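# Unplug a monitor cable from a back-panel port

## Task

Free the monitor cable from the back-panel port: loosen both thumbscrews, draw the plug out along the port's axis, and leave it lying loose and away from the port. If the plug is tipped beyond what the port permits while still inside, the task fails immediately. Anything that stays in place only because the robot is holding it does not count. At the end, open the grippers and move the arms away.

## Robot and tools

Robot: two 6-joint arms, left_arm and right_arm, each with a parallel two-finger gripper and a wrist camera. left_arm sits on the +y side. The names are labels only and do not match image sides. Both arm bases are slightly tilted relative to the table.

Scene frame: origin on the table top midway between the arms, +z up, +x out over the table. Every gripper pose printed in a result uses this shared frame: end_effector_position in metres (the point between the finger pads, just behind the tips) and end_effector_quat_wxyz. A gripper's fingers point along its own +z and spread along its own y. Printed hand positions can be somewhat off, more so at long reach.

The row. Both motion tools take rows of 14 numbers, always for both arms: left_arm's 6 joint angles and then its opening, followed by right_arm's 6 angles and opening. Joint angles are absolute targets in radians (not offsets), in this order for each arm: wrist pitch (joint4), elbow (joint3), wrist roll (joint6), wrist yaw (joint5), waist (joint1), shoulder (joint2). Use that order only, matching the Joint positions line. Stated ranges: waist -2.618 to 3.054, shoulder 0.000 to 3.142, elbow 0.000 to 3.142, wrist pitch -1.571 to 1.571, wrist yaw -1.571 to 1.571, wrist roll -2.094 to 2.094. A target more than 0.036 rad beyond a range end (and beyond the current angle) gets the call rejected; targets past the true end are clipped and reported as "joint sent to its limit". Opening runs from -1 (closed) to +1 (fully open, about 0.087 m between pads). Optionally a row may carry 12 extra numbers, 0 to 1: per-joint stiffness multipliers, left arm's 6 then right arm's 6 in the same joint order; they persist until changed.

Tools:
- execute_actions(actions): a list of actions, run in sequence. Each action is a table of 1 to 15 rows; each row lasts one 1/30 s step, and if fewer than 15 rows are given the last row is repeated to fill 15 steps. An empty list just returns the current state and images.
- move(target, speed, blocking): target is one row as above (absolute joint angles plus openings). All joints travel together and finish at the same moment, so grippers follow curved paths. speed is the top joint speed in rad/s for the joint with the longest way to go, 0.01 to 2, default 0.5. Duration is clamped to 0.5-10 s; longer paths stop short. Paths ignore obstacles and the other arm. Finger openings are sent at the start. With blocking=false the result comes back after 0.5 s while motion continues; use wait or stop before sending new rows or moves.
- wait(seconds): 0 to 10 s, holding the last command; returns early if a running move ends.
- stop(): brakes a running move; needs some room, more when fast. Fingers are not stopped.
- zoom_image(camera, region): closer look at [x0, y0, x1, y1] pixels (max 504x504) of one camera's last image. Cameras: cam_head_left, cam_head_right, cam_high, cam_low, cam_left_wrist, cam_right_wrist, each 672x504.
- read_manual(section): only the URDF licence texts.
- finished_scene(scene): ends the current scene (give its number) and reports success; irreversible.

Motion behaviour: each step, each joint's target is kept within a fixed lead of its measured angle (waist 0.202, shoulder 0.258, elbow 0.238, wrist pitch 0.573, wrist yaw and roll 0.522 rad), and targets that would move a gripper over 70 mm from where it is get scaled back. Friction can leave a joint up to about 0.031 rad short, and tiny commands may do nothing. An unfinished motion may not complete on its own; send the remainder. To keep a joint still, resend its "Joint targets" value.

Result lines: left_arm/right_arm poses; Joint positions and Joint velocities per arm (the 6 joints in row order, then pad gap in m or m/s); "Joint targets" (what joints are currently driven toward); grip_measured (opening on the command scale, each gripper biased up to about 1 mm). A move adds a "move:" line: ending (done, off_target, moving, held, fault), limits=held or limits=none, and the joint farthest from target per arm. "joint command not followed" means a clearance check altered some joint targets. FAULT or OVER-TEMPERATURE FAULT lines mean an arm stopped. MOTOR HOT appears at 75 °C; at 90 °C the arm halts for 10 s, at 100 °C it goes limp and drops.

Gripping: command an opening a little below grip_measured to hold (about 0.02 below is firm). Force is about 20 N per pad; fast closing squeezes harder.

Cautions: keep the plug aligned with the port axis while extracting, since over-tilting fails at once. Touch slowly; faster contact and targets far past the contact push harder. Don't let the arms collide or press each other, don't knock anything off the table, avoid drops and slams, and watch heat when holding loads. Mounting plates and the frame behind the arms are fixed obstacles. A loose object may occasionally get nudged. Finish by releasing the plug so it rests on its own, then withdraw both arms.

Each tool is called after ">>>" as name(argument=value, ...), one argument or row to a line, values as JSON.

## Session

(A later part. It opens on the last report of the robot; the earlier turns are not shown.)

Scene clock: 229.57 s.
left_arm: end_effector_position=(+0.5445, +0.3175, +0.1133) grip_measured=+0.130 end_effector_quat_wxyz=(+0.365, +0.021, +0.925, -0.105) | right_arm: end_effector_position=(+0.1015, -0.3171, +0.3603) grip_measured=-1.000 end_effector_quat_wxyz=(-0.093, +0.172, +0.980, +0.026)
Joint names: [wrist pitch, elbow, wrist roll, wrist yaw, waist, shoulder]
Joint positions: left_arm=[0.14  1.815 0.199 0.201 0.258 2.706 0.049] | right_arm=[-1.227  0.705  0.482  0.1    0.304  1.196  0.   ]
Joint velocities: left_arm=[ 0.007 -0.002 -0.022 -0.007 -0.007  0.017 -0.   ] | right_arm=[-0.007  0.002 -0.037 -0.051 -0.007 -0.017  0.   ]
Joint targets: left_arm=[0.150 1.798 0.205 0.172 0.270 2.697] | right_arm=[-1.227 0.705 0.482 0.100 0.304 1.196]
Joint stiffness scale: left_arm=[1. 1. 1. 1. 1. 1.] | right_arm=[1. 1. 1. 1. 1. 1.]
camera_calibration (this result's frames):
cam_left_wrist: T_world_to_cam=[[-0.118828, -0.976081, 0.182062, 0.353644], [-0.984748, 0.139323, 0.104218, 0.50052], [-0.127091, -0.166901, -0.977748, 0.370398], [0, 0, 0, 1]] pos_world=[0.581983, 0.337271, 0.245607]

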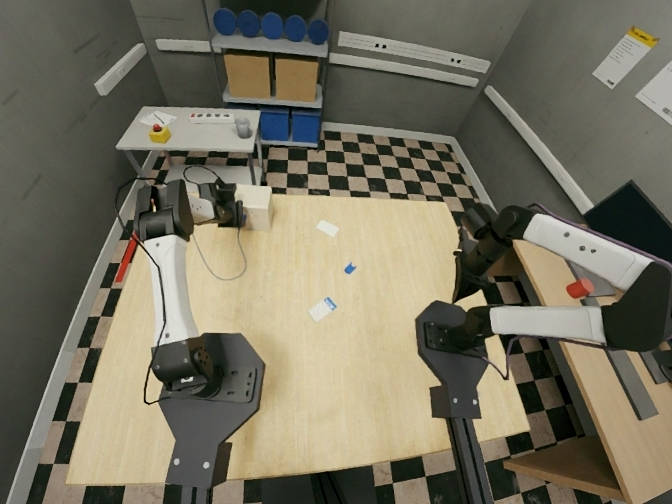

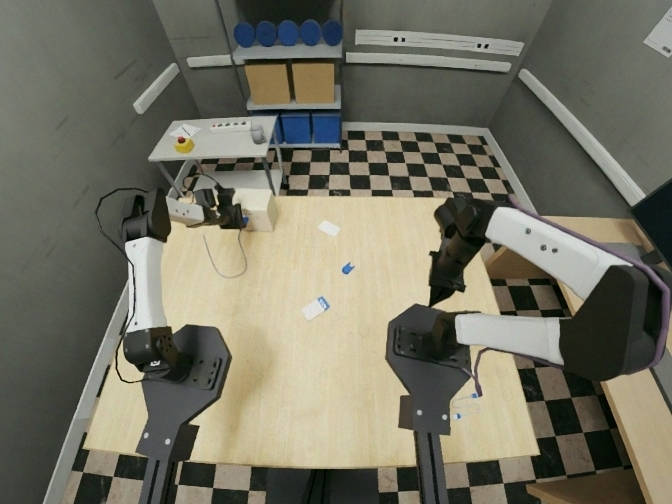

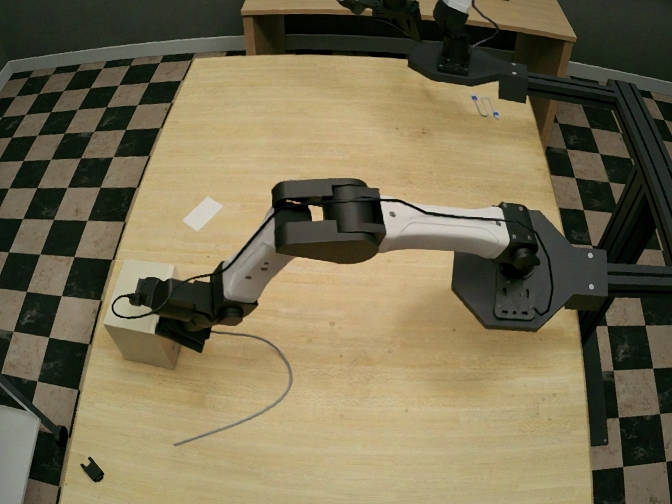

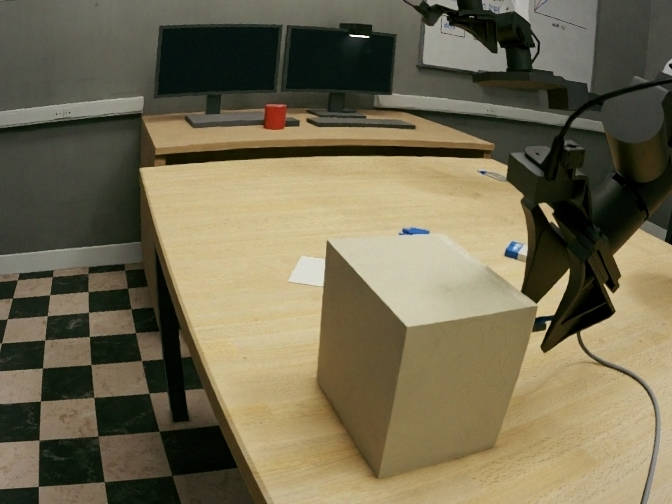

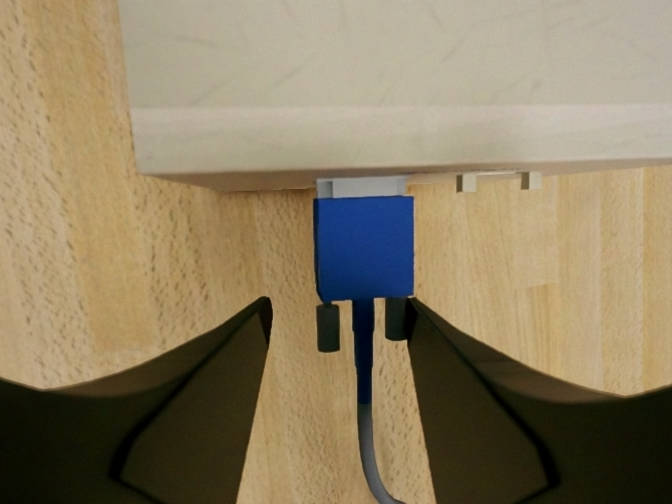

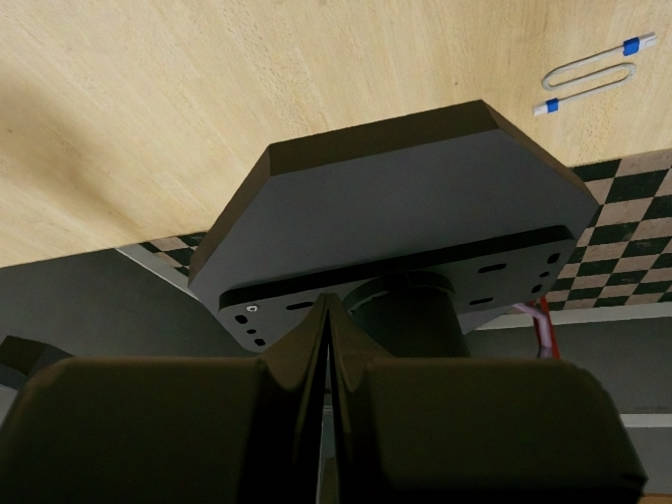

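>>> execute_actions(
  actions=[
    [[0.14,1.815,0.199,0.205,0.262,2.706,0.40,-1.227,0.705,0.482,0.1,0.304,1.196,-1]],
    [[0.142,1.865,0.199,0.205,0.262,2.775,0.40,-1.227,0.705,0.482,0.1,0.304,1.196,-1]],
    [[0.142,1.912,0.199,0.205,0.262,2.84,0.40,-1.227,0.705,0.482,0.1,0.304,1.196,-1]],
    [[0.142,1.895,0.199,0.2,0.262,2.825,0.16,-1.227,0.705,0.482,0.1,0.304,1.196,-1]],
  ],
)

>>> move(
  target=[0.15,1.788,0.205,0.19,0.27,2.692,0.0,-1.227,0.705,0.482,0.1,0.304,1.196,-1],
  speed=0.035,
)

>>> zoom_image(
  camera="cam_left_wrist",
  region=[260, 160, 520, 400],
)

Scene clock: 232.67 s.
left_arm: end_effector_position=(+0.5409, +0.3103, +0.0727) grip_measured=+0.160 end_effector_quat_wxyz=(+0.353, +0.020, +0.929, -0.109) | right_arm: end_effector_position=(+0.1015, -0.3171, +0.3603) grip_measured=-1.000 end_effector_quat_wxyz=(-0.093, +0.172, +0.980, +0.026)
Joint names: [wrist pitch, elbow, wrist roll, wrist yaw, waist, shoulder]
Joint positions: left_arm=[0.15  1.899 0.199 0.202 0.258 2.828 0.051] | right_arm=[-1.227  0.705  0.482  0.1    0.304  1.196  0.   ]
Joint velocities: left_arm=[-0.007 -0.002  0.051  0.022  0.012 -0.012  0.   ] | right_arm=[ 0.007 -0.002 -0.022 -0.022  0.012  0.017  0.   ]
Joint targets: left_arm=[0.142 1.895 0.199 0.200 0.262 2.825] | right_arm=[-1.227 0.705 0.482 0.100 0.304 1.196]
Joint stiffness scale: left_arm=[1. 1. 1. 1. 1. 1.] | right_arm=[1. 1. 1. 1. 1. 1.]
camera_calibration (this result's frames):
cam_left_wrist: T_world_to_cam=[[-0.118304, -0.974595, 0.190181, 0.352181], [-0.980991, 0.144381, 0.129654, 0.496733], [-0.153819, -0.171227, -0.97315, 0.344507], [0, 0, 0, 1]] pos_world=[0.581947, 0.330504, 0.203876]

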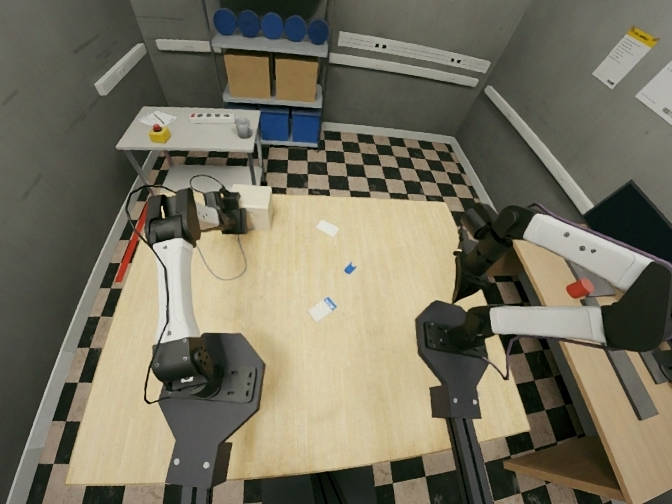

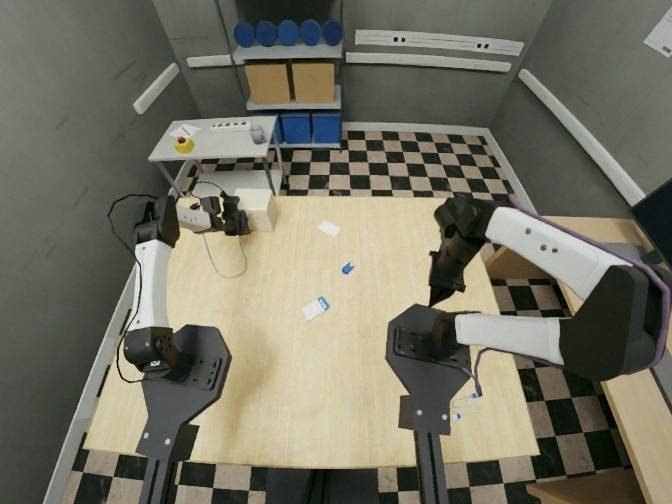

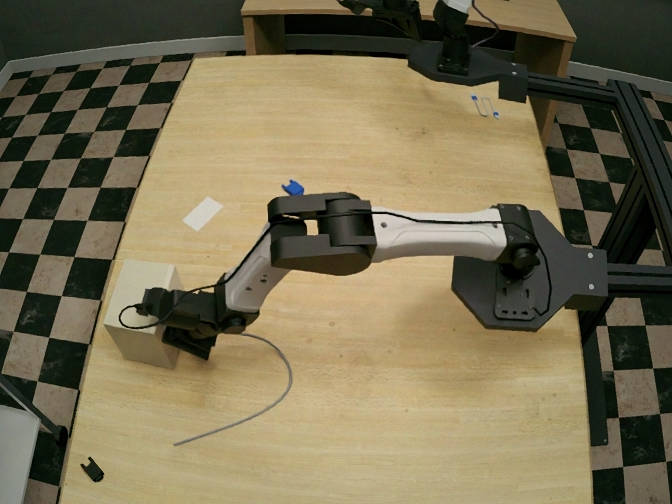

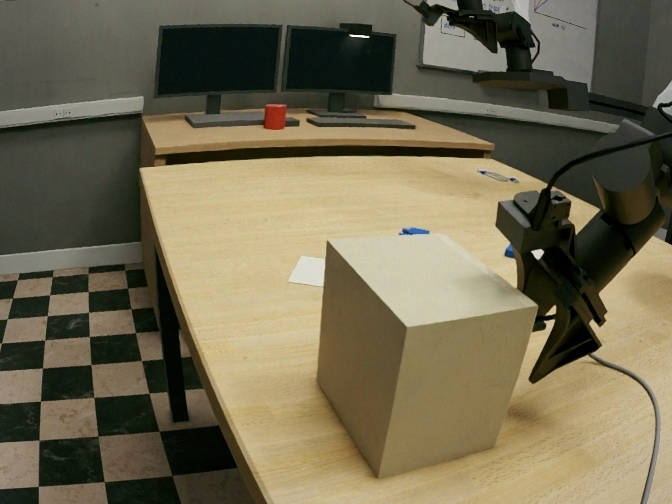

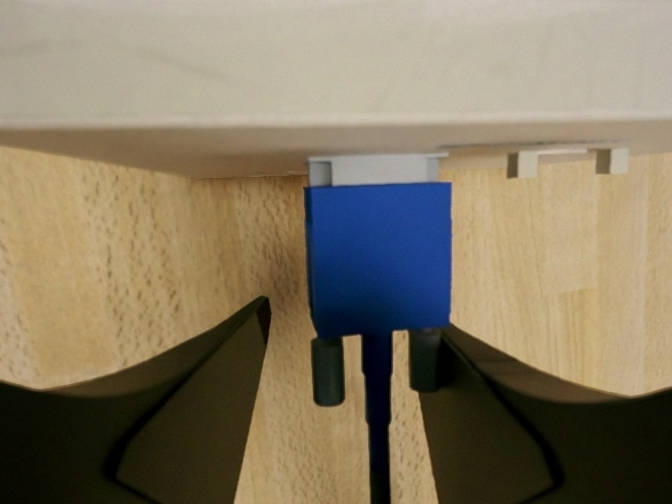

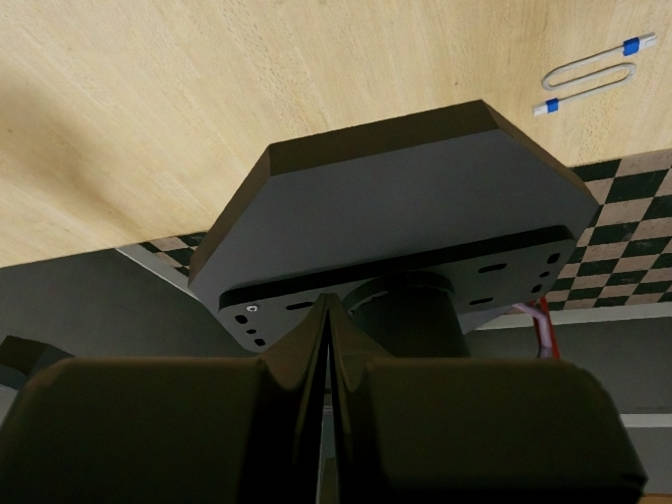

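Scene clock: 236.80 s.
left_arm: end_effector_position=(+0.5440, +0.3143, +0.1143) grip_measured=+0.000 end_effector_quat_wxyz=(+0.368, +0.023, +0.923, -0.110) | right_arm: end_effector_position=(+0.1015, -0.3171, +0.3603) grip_measured=-1.000 end_effector_quat_wxyz=(-0.093, +0.172, +0.980, +0.026)
Joint names: [wrist pitch, elbow, wrist roll, wrist yaw, waist, shoulder]
Joint positions: left_arm=[0.148 1.805 0.199 0.212 0.256 2.703 0.044] | right_arm=[-1.227  0.705  0.482  0.1    0.304  1.196  0.   ]
Joint velocities: left_arm=[-0.007  0.007 -0.037  0.022 -0.012 -0.007 -0.002] | right_arm=[ 0.007  0.007 -0.022 -0.037 -0.022 -0.002  0.   ]
Joint targets: left_arm=[0.150 1.788 0.205 0.190 0.270 2.692] | right_arm=[-1.227 0.705 0.482 0.100 0.304 1.196]
Joint stiffness scale: left_arm=[1. 1. 1. 1. 1. 1.] | right_arm=[1. 1. 1. 1. 1. 1.]
move: off_target (left_arm); limits=none; left_arm: farthest joint: the wrist yaw, 0.022 radians from its target (0.012 radians at the start); right_arm: farthest joint: the waist, 0.000 radians from its target (0.000 radians at the start)
camera_calibration (this result's frames):
cam_left_wrist: T_world_to_cam=[[-0.127939, -0.973682, 0.188611, 0.353747], [-0.984094, 0.148264, 0.0978589, 0.497958], [-0.123248, -0.173091, -0.977164, 0.370581], [0, 0, 0, 1]] pos_world=[0.580969, 0.334752, 0.246668]

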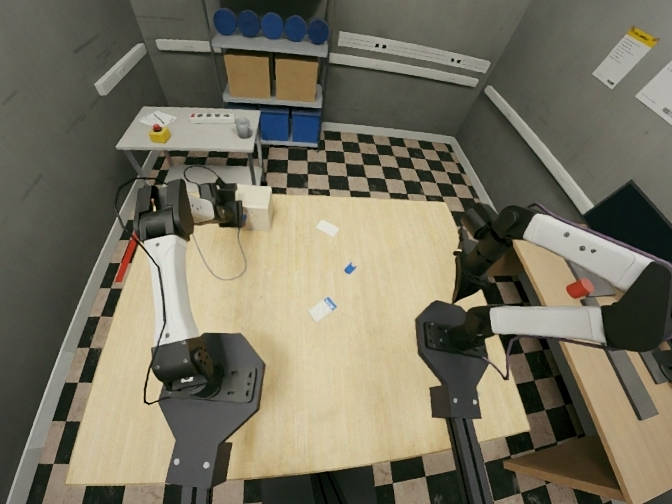

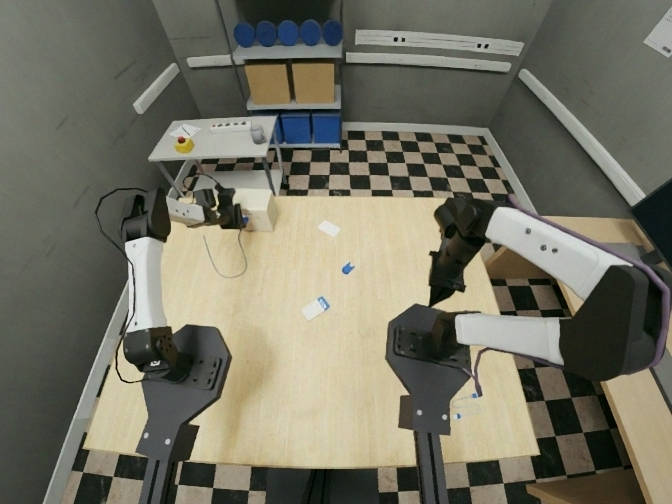

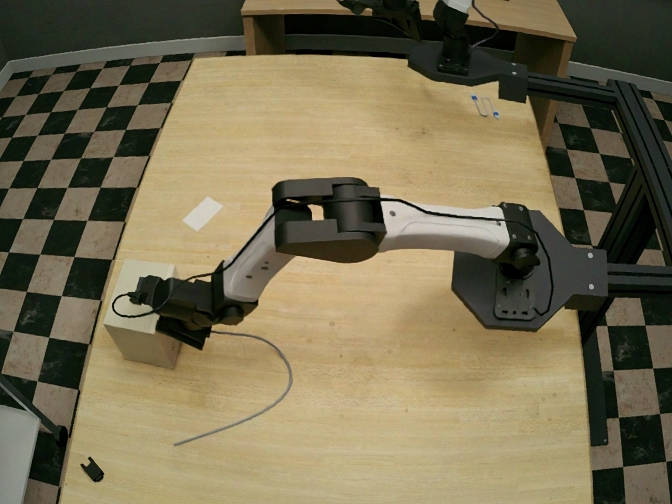

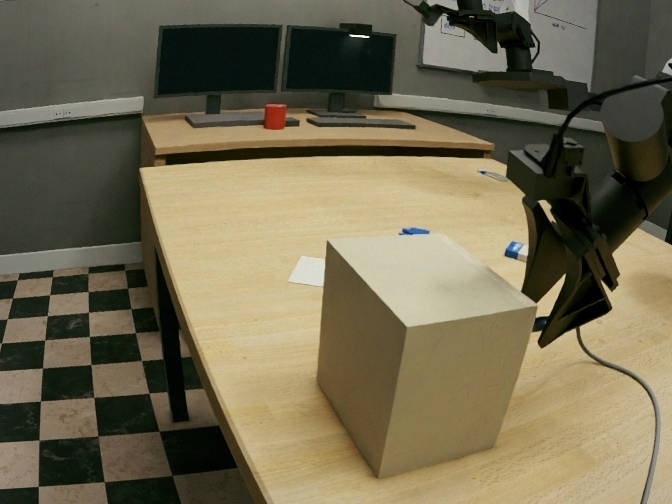

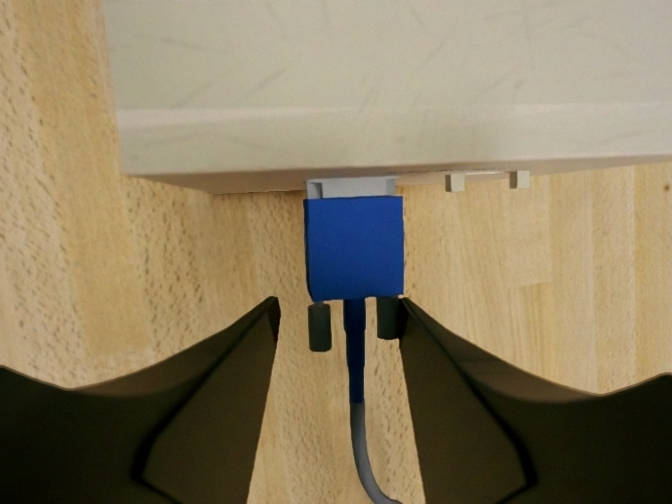

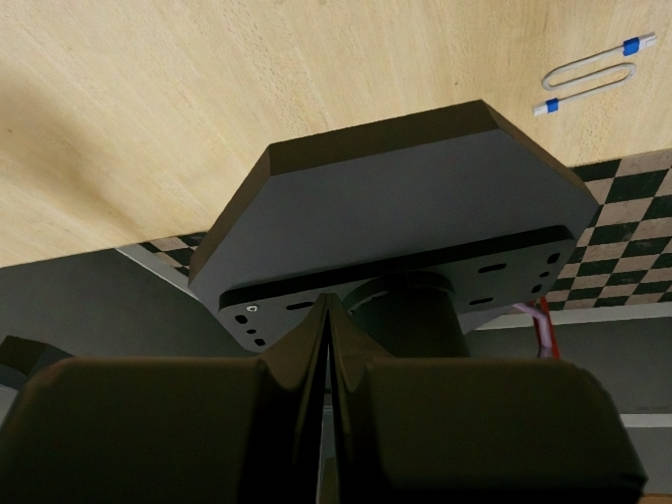

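Region (260, 160, 520, 400) of cam_left_wrist's 672x504 image, scaled by 1.938, with more detail than that image has; it fills the top 465 rows of this view, and the rest is white.

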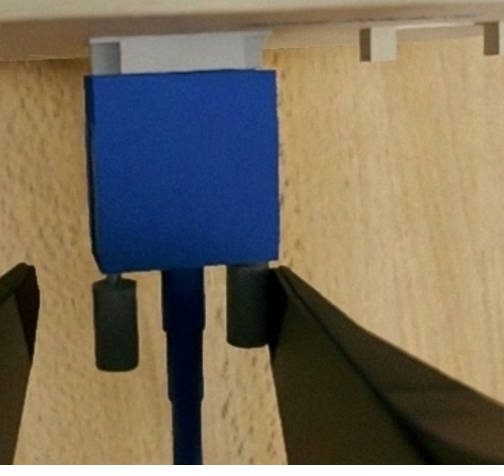

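>>> execute_actions(
  actions=[
    [[0.148,1.805,0.199,0.225,0.258,2.703,0.39,-1.227,0.705,0.482,0.1,0.304,1.196,-1]],
    [[0.148,1.805,0.199,0.225,0.258,2.703,0.39,-1.227,0.705,0.482,0.1,0.304,1.196,-1]],
  ],
)

Scene clock: 240.07 s.
left_arm: end_effector_position=(+0.5441, +0.3136, +0.1145) grip_measured=+0.390 end_effector_quat_wxyz=(+0.368, +0.024, +0.923, -0.112) | right_arm: end_effector_position=(+0.1015, -0.3171, +0.3603) grip_measured=-1.000 end_effector_quat_wxyz=(-0.093, +0.172, +0.980, +0.026)
Joint names: [wrist pitch, elbow, wrist roll, wrist yaw, waist, shoulder]
Joint positions: left_arm=[0.148 1.805 0.199 0.216 0.256 2.703 0.061] | right_arm=[-1.227  0.705  0.482  0.1    0.304  1.196  0.   ]
Joint velocities: left_arm=[ 0.007  0.007 -0.037  0.007 -0.002 -0.017 -0.   ] | right_arm=[-0.051 -0.012  0.007 -0.007 -0.007  0.007  0.   ]
Joint targets: left_arm=[0.148 1.805 0.199 0.225 0.258 2.703] | right_arm=[-1.227 0.705 0.482 0.100 0.304 1.196]
Joint stiffness scale: left_arm=[1. 1. 1. 1. 1. 1.] | right_arm=[1. 1. 1. 1. 1. 1.]
camera_calibration (this result's frames):
cam_left_wrist: T_world_to_cam=[[-0.13071, -0.972749, 0.191504, 0.353908], [-0.98379, 0.151181, 0.0964472, 0.497161], [-0.122771, -0.175793, -0.976742, 0.371209], [0, 0, 0, 1]] pos_world=[0.580935, 0.334359, 0.24685]

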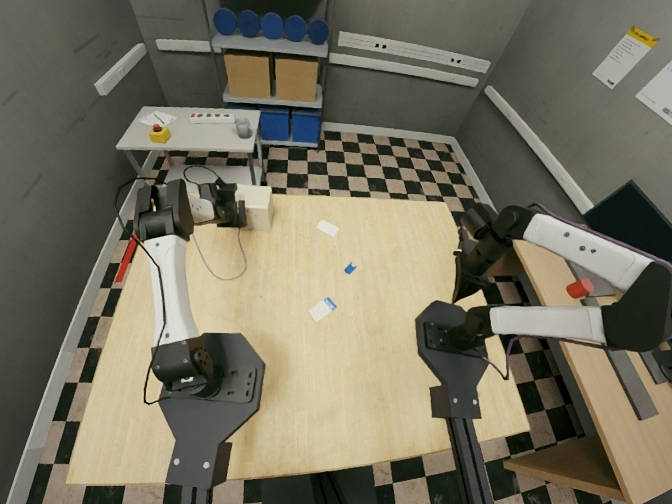

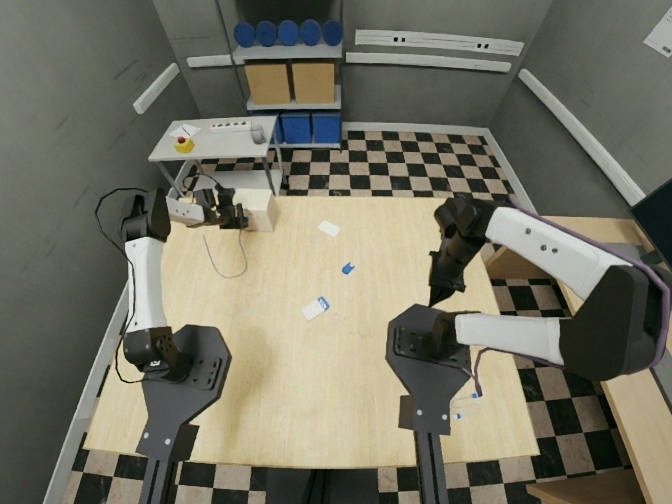

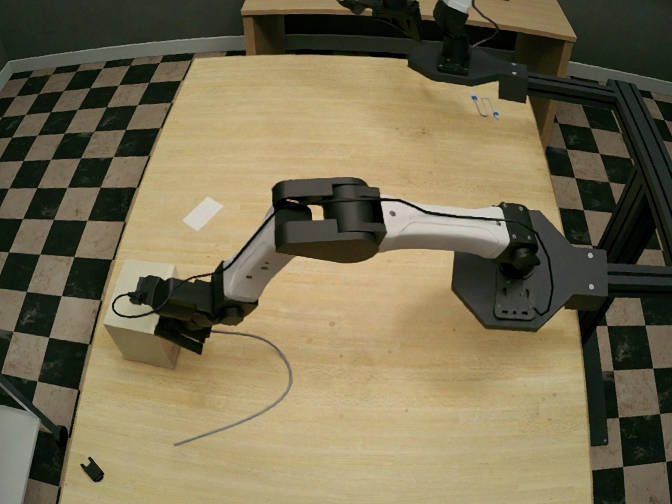

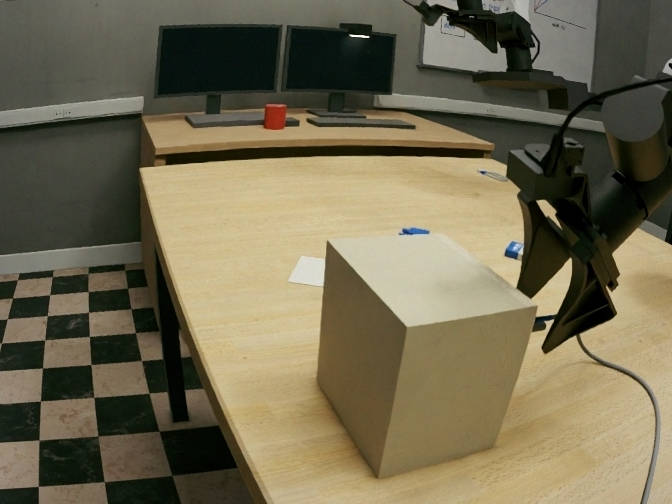

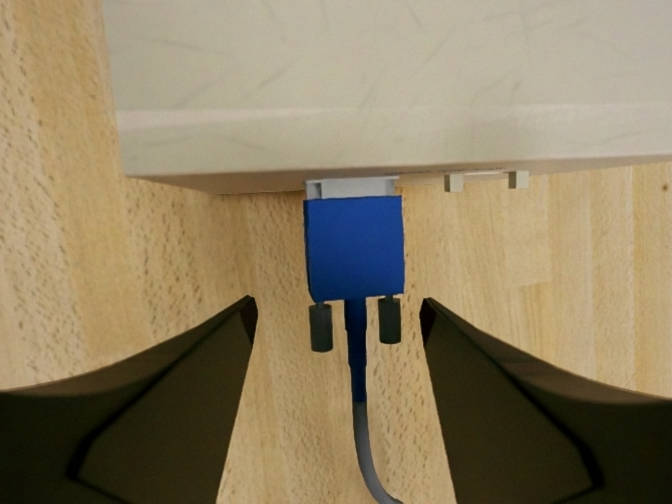

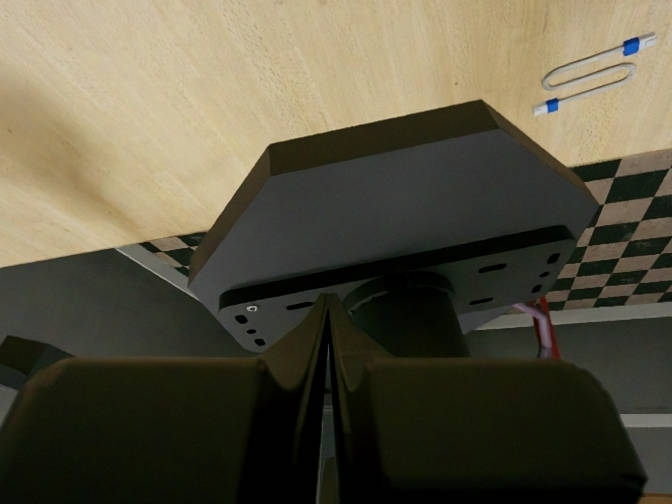

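>>> zoom_image(
  camera="cam_left_wrist",
  region=[280, 160, 440, 370],
)

Region (280, 160, 440, 370) of cam_left_wrist's 672x504 image, scaled by 2.400, with more detail than that image has; it fills the left 384 columns of this view, and the rest is white.

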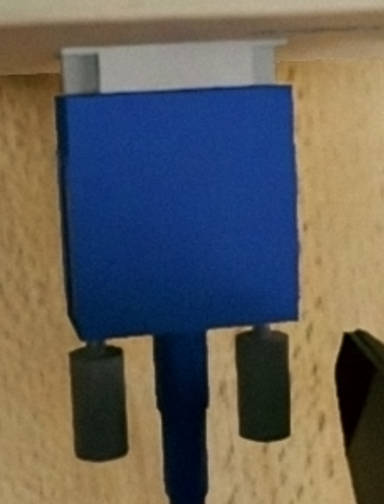

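>>> move(
  target=[0.145,1.92,0.19,0.23,0.262,2.845,0.39,-1.227,0.705,0.482,0.1,0.304,1.196,-1],
  speed=0.15,
)

>>> zoom_image(
  camera="cam_left_wrist",
  region=[240, 160, 480, 440],
)

Scene clock: 242.13 s.
left_arm: end_effector_position=(+0.5428, +0.3061, +0.0753) grip_measured=+0.390 end_effector_quat_wxyz=(+0.356, +0.023, +0.927, -0.117) | right_arm: end_effector_position=(+0.1015, -0.3171, +0.3603) grip_measured=-1.000 end_effector_quat_wxyz=(-0.093, +0.172, +0.980, +0.026)
Joint names: [wrist pitch, elbow, wrist roll, wrist yaw, waist, shoulder]
Joint positions: left_arm=[0.148 1.904 0.196 0.22  0.256 2.827 0.061] | right_arm=[-1.227  0.705  0.482  0.1    0.304  1.196  0.   ]
Joint velocities: left_arm=[-0.007 -0.012  0.037 -0.037 -0.002  0.007  0.001] | right_arm=[-0.007  0.002 -0.037  0.051  0.002  0.007  0.   ]
Joint targets: left_arm=[0.145 1.920 0.190 0.230 0.262 2.845] | right_arm=[-1.227 0.705 0.482 0.100 0.304 1.196]
Joint stiffness scale: left_arm=[1. 1. 1. 1. 1. 1.] | right_arm=[1. 1. 1. 1. 1. 1.]
move: done; limits=none; left_arm: farthest joint: the shoulder, 0.018 radians from its target (0.142 radians at the start); right_arm: farthest joint: the waist, 0.000 radians from its target (0.000 radians at the start)
camera_calibration (this result's frames):
cam_left_wrist: T_world_to_cam=[[-0.130294, -0.970347, 0.203592, 0.352053], [-0.980262, 0.156871, 0.120326, 0.495361], [-0.148696, -0.183896, -0.971634, 0.347639], [0, 0, 0, 1]] pos_world=[0.583146, 0.327835, 0.206498]

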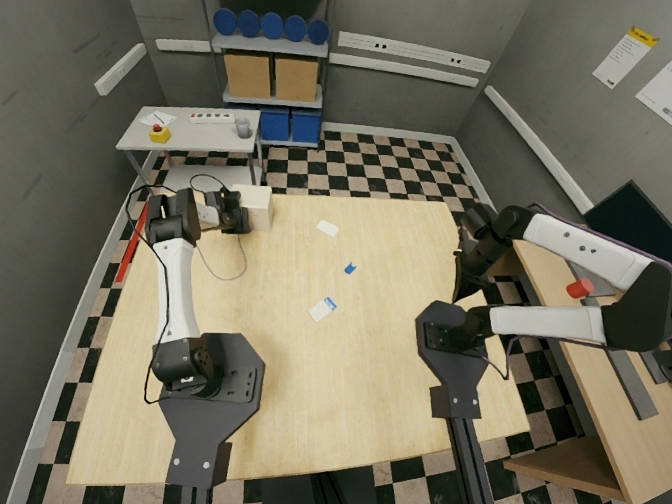

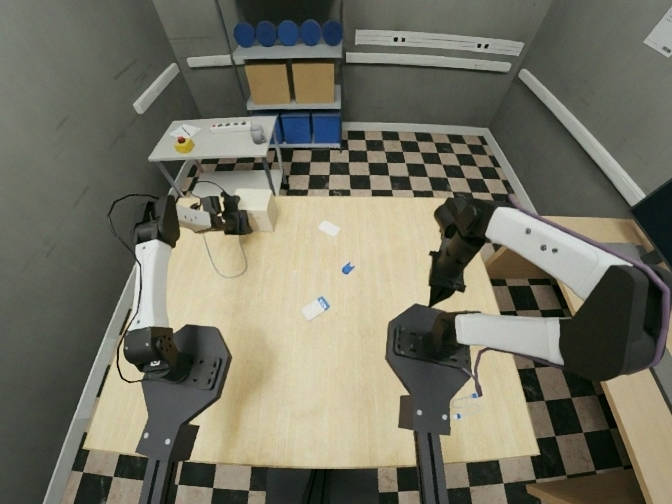

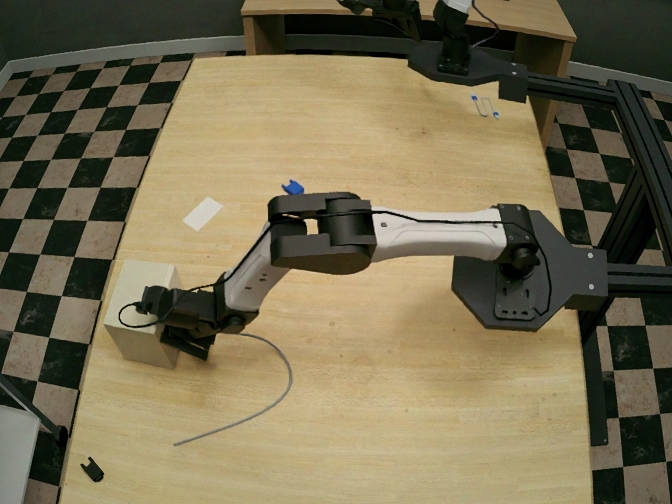

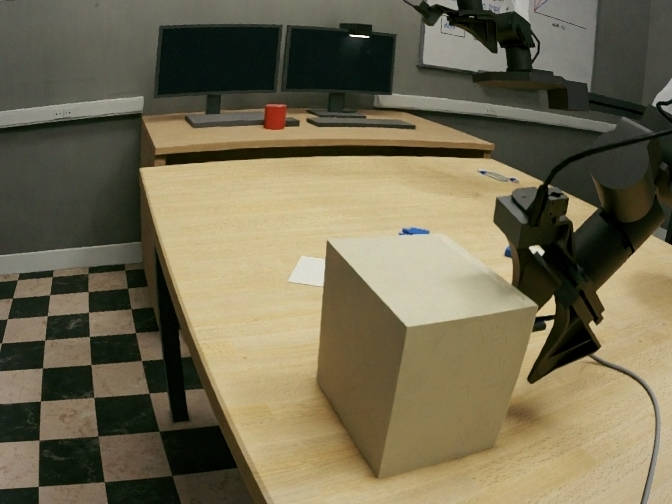

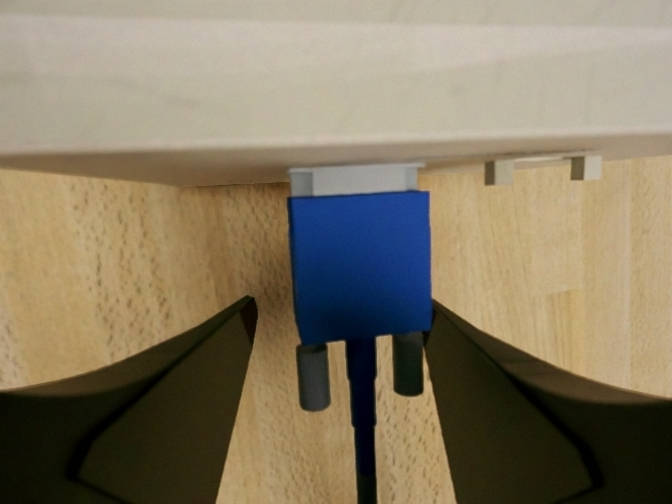

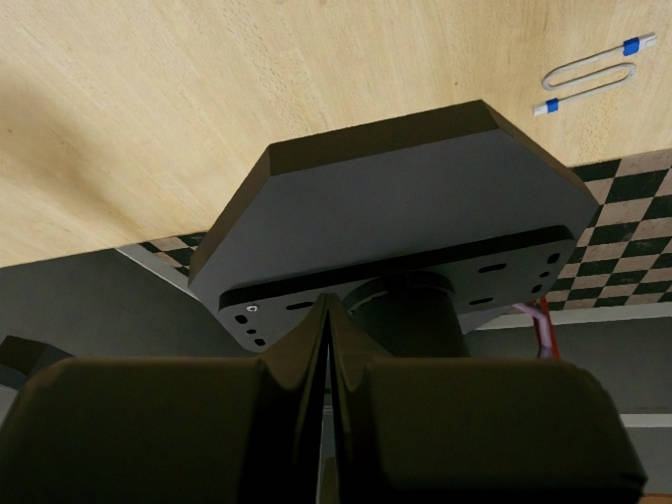

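Region (240, 160, 480, 440) of cam_left_wrist's 672x504 image, scaled by 1.800, with more detail than that image has; it fills the left 432 columns of this view, and the rest is white.

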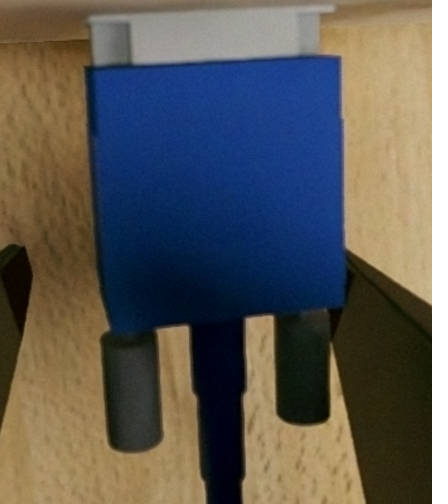

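>>> execute_actions(
  actions=[
    [[0.148,1.893,0.205,0.19,0.268,2.824,0.14,-1.227,0.705,0.482,0.1,0.304,1.196,-1]],
    [[0.148,1.888,0.205,0.172,0.27,2.822,0.13,-1.227,0.705,0.482,0.1,0.304,1.196,-1]],
    [[0.148,1.868,0.205,0.172,0.27,2.797,0.12,-1.227,0.705,0.482,0.1,0.304,1.196,-1]],
    [[0.148,1.848,0.205,0.172,0.27,2.772,0.10,-1.227,0.705,0.482,0.1,0.304,1.196,-1]],
    [[0.148,1.828,0.205,0.172,0.27,2.747,0.08,-1.227,0.705,0.482,0.1,0.304,1.196,-1]],
    [[0.148,1.808,0.205,0.172,0.27,2.722,0.06,-1.227,0.705,0.482,0.1,0.304,1.196,-1]],
    [[0.148,1.788,0.205,0.172,0.27,2.697,0.04,-1.227,0.705,0.482,0.1,0.304,1.196,-1]],
    [[0.148,1.805,0.199,0.225,0.258,2.703,0.39,-1.227,0.705,0.482,0.1,0.304,1.196,-1]],
    [[0.148,1.805,0.199,0.225,0.258,2.703,0.39,-1.227,0.705,0.482,0.1,0.304,1.196,-1]],
  ],
)

>>> zoom_image(
  camera="cam_left_wrist",
  region=[280, 160, 440, 370],
)

Scene clock: 247.20 s.
left_arm: end_effector_position=(+0.5418, +0.3133, +0.1116) grip_measured=+0.390 end_effector_quat_wxyz=(+0.364, +0.024, +0.924, -0.112) | right_arm: end_effector_position=(+0.1015, -0.3171, +0.3603) grip_measured=-1.000 end_effector_quat_wxyz=(-0.093, +0.172, +0.980, +0.026)
Joint names: [wrist pitch, elbow, wrist roll, wrist yaw, waist, shoulder]
Joint positions: left_arm=[0.143 1.805 0.199 0.215 0.256 2.706 0.061] | right_arm=[-1.227  0.705  0.482  0.1    0.304  1.196  0.   ]
Joint velocities: left_arm=[-0.066 -0.017  0.007  0.051 -0.007 -0.007  0.001] | right_arm=[ 0.022 -0.007 -0.066 -0.125  0.002 -0.002  0.   ]
Joint targets: left_arm=[0.148 1.805 0.199 0.225 0.258 2.703] | right_arm=[-1.227 0.705 0.482 0.100 0.304 1.196]
Joint stiffness scale: left_arm=[1. 1. 1. 1. 1. 1.] | right_arm=[1. 1. 1. 1. 1. 1.]
camera_calibration (this result's frames):
cam_left_wrist: T_world_to_cam=[[-0.129724, -0.972499, 0.193436, 0.353041], [-0.98281, 0.151955, 0.104854, 0.493527], [-0.131364, -0.176509, -0.975494, 0.372802], [0, 0, 0, 1]] pos_world=[0.579813, 0.334141, 0.243627]

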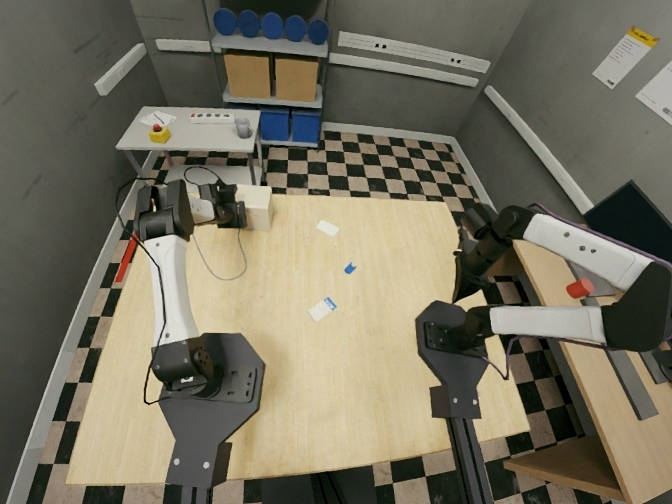

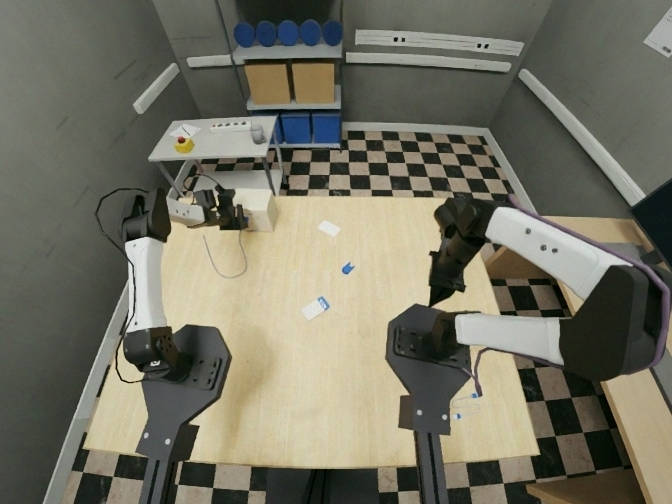

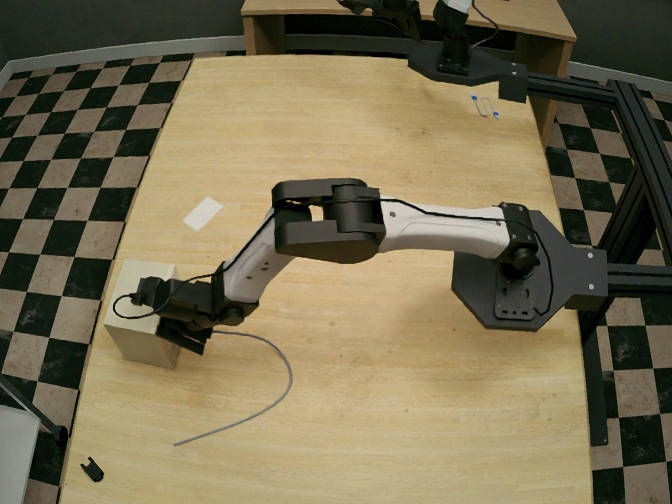

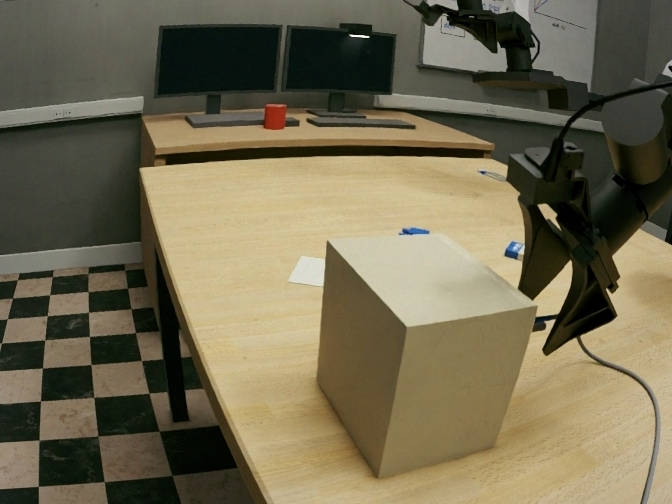

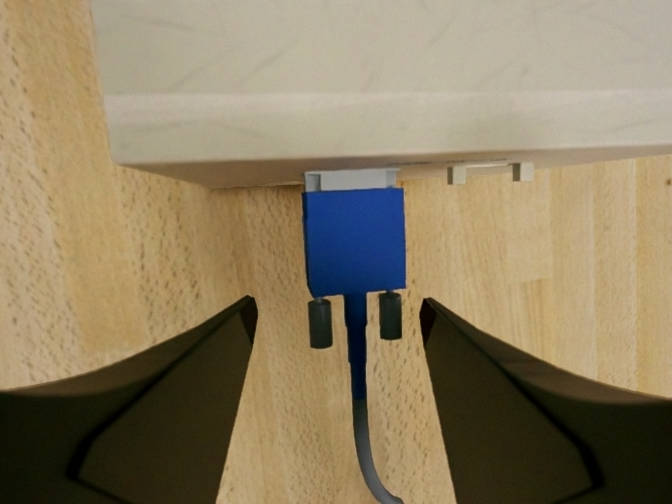

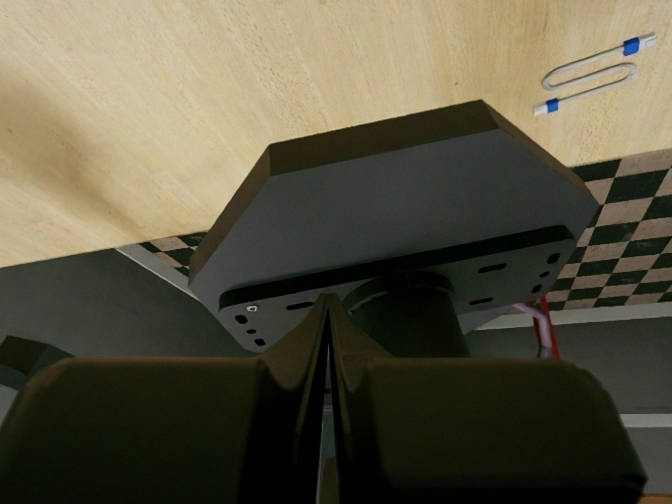

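Region (280, 160, 440, 370) of cam_left_wrist's 672x504 image, scaled by 2.400, with more detail than that image has; it fills the left 384 columns of this view, and the rest is white.

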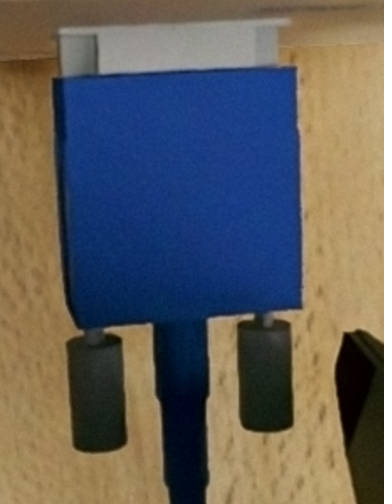

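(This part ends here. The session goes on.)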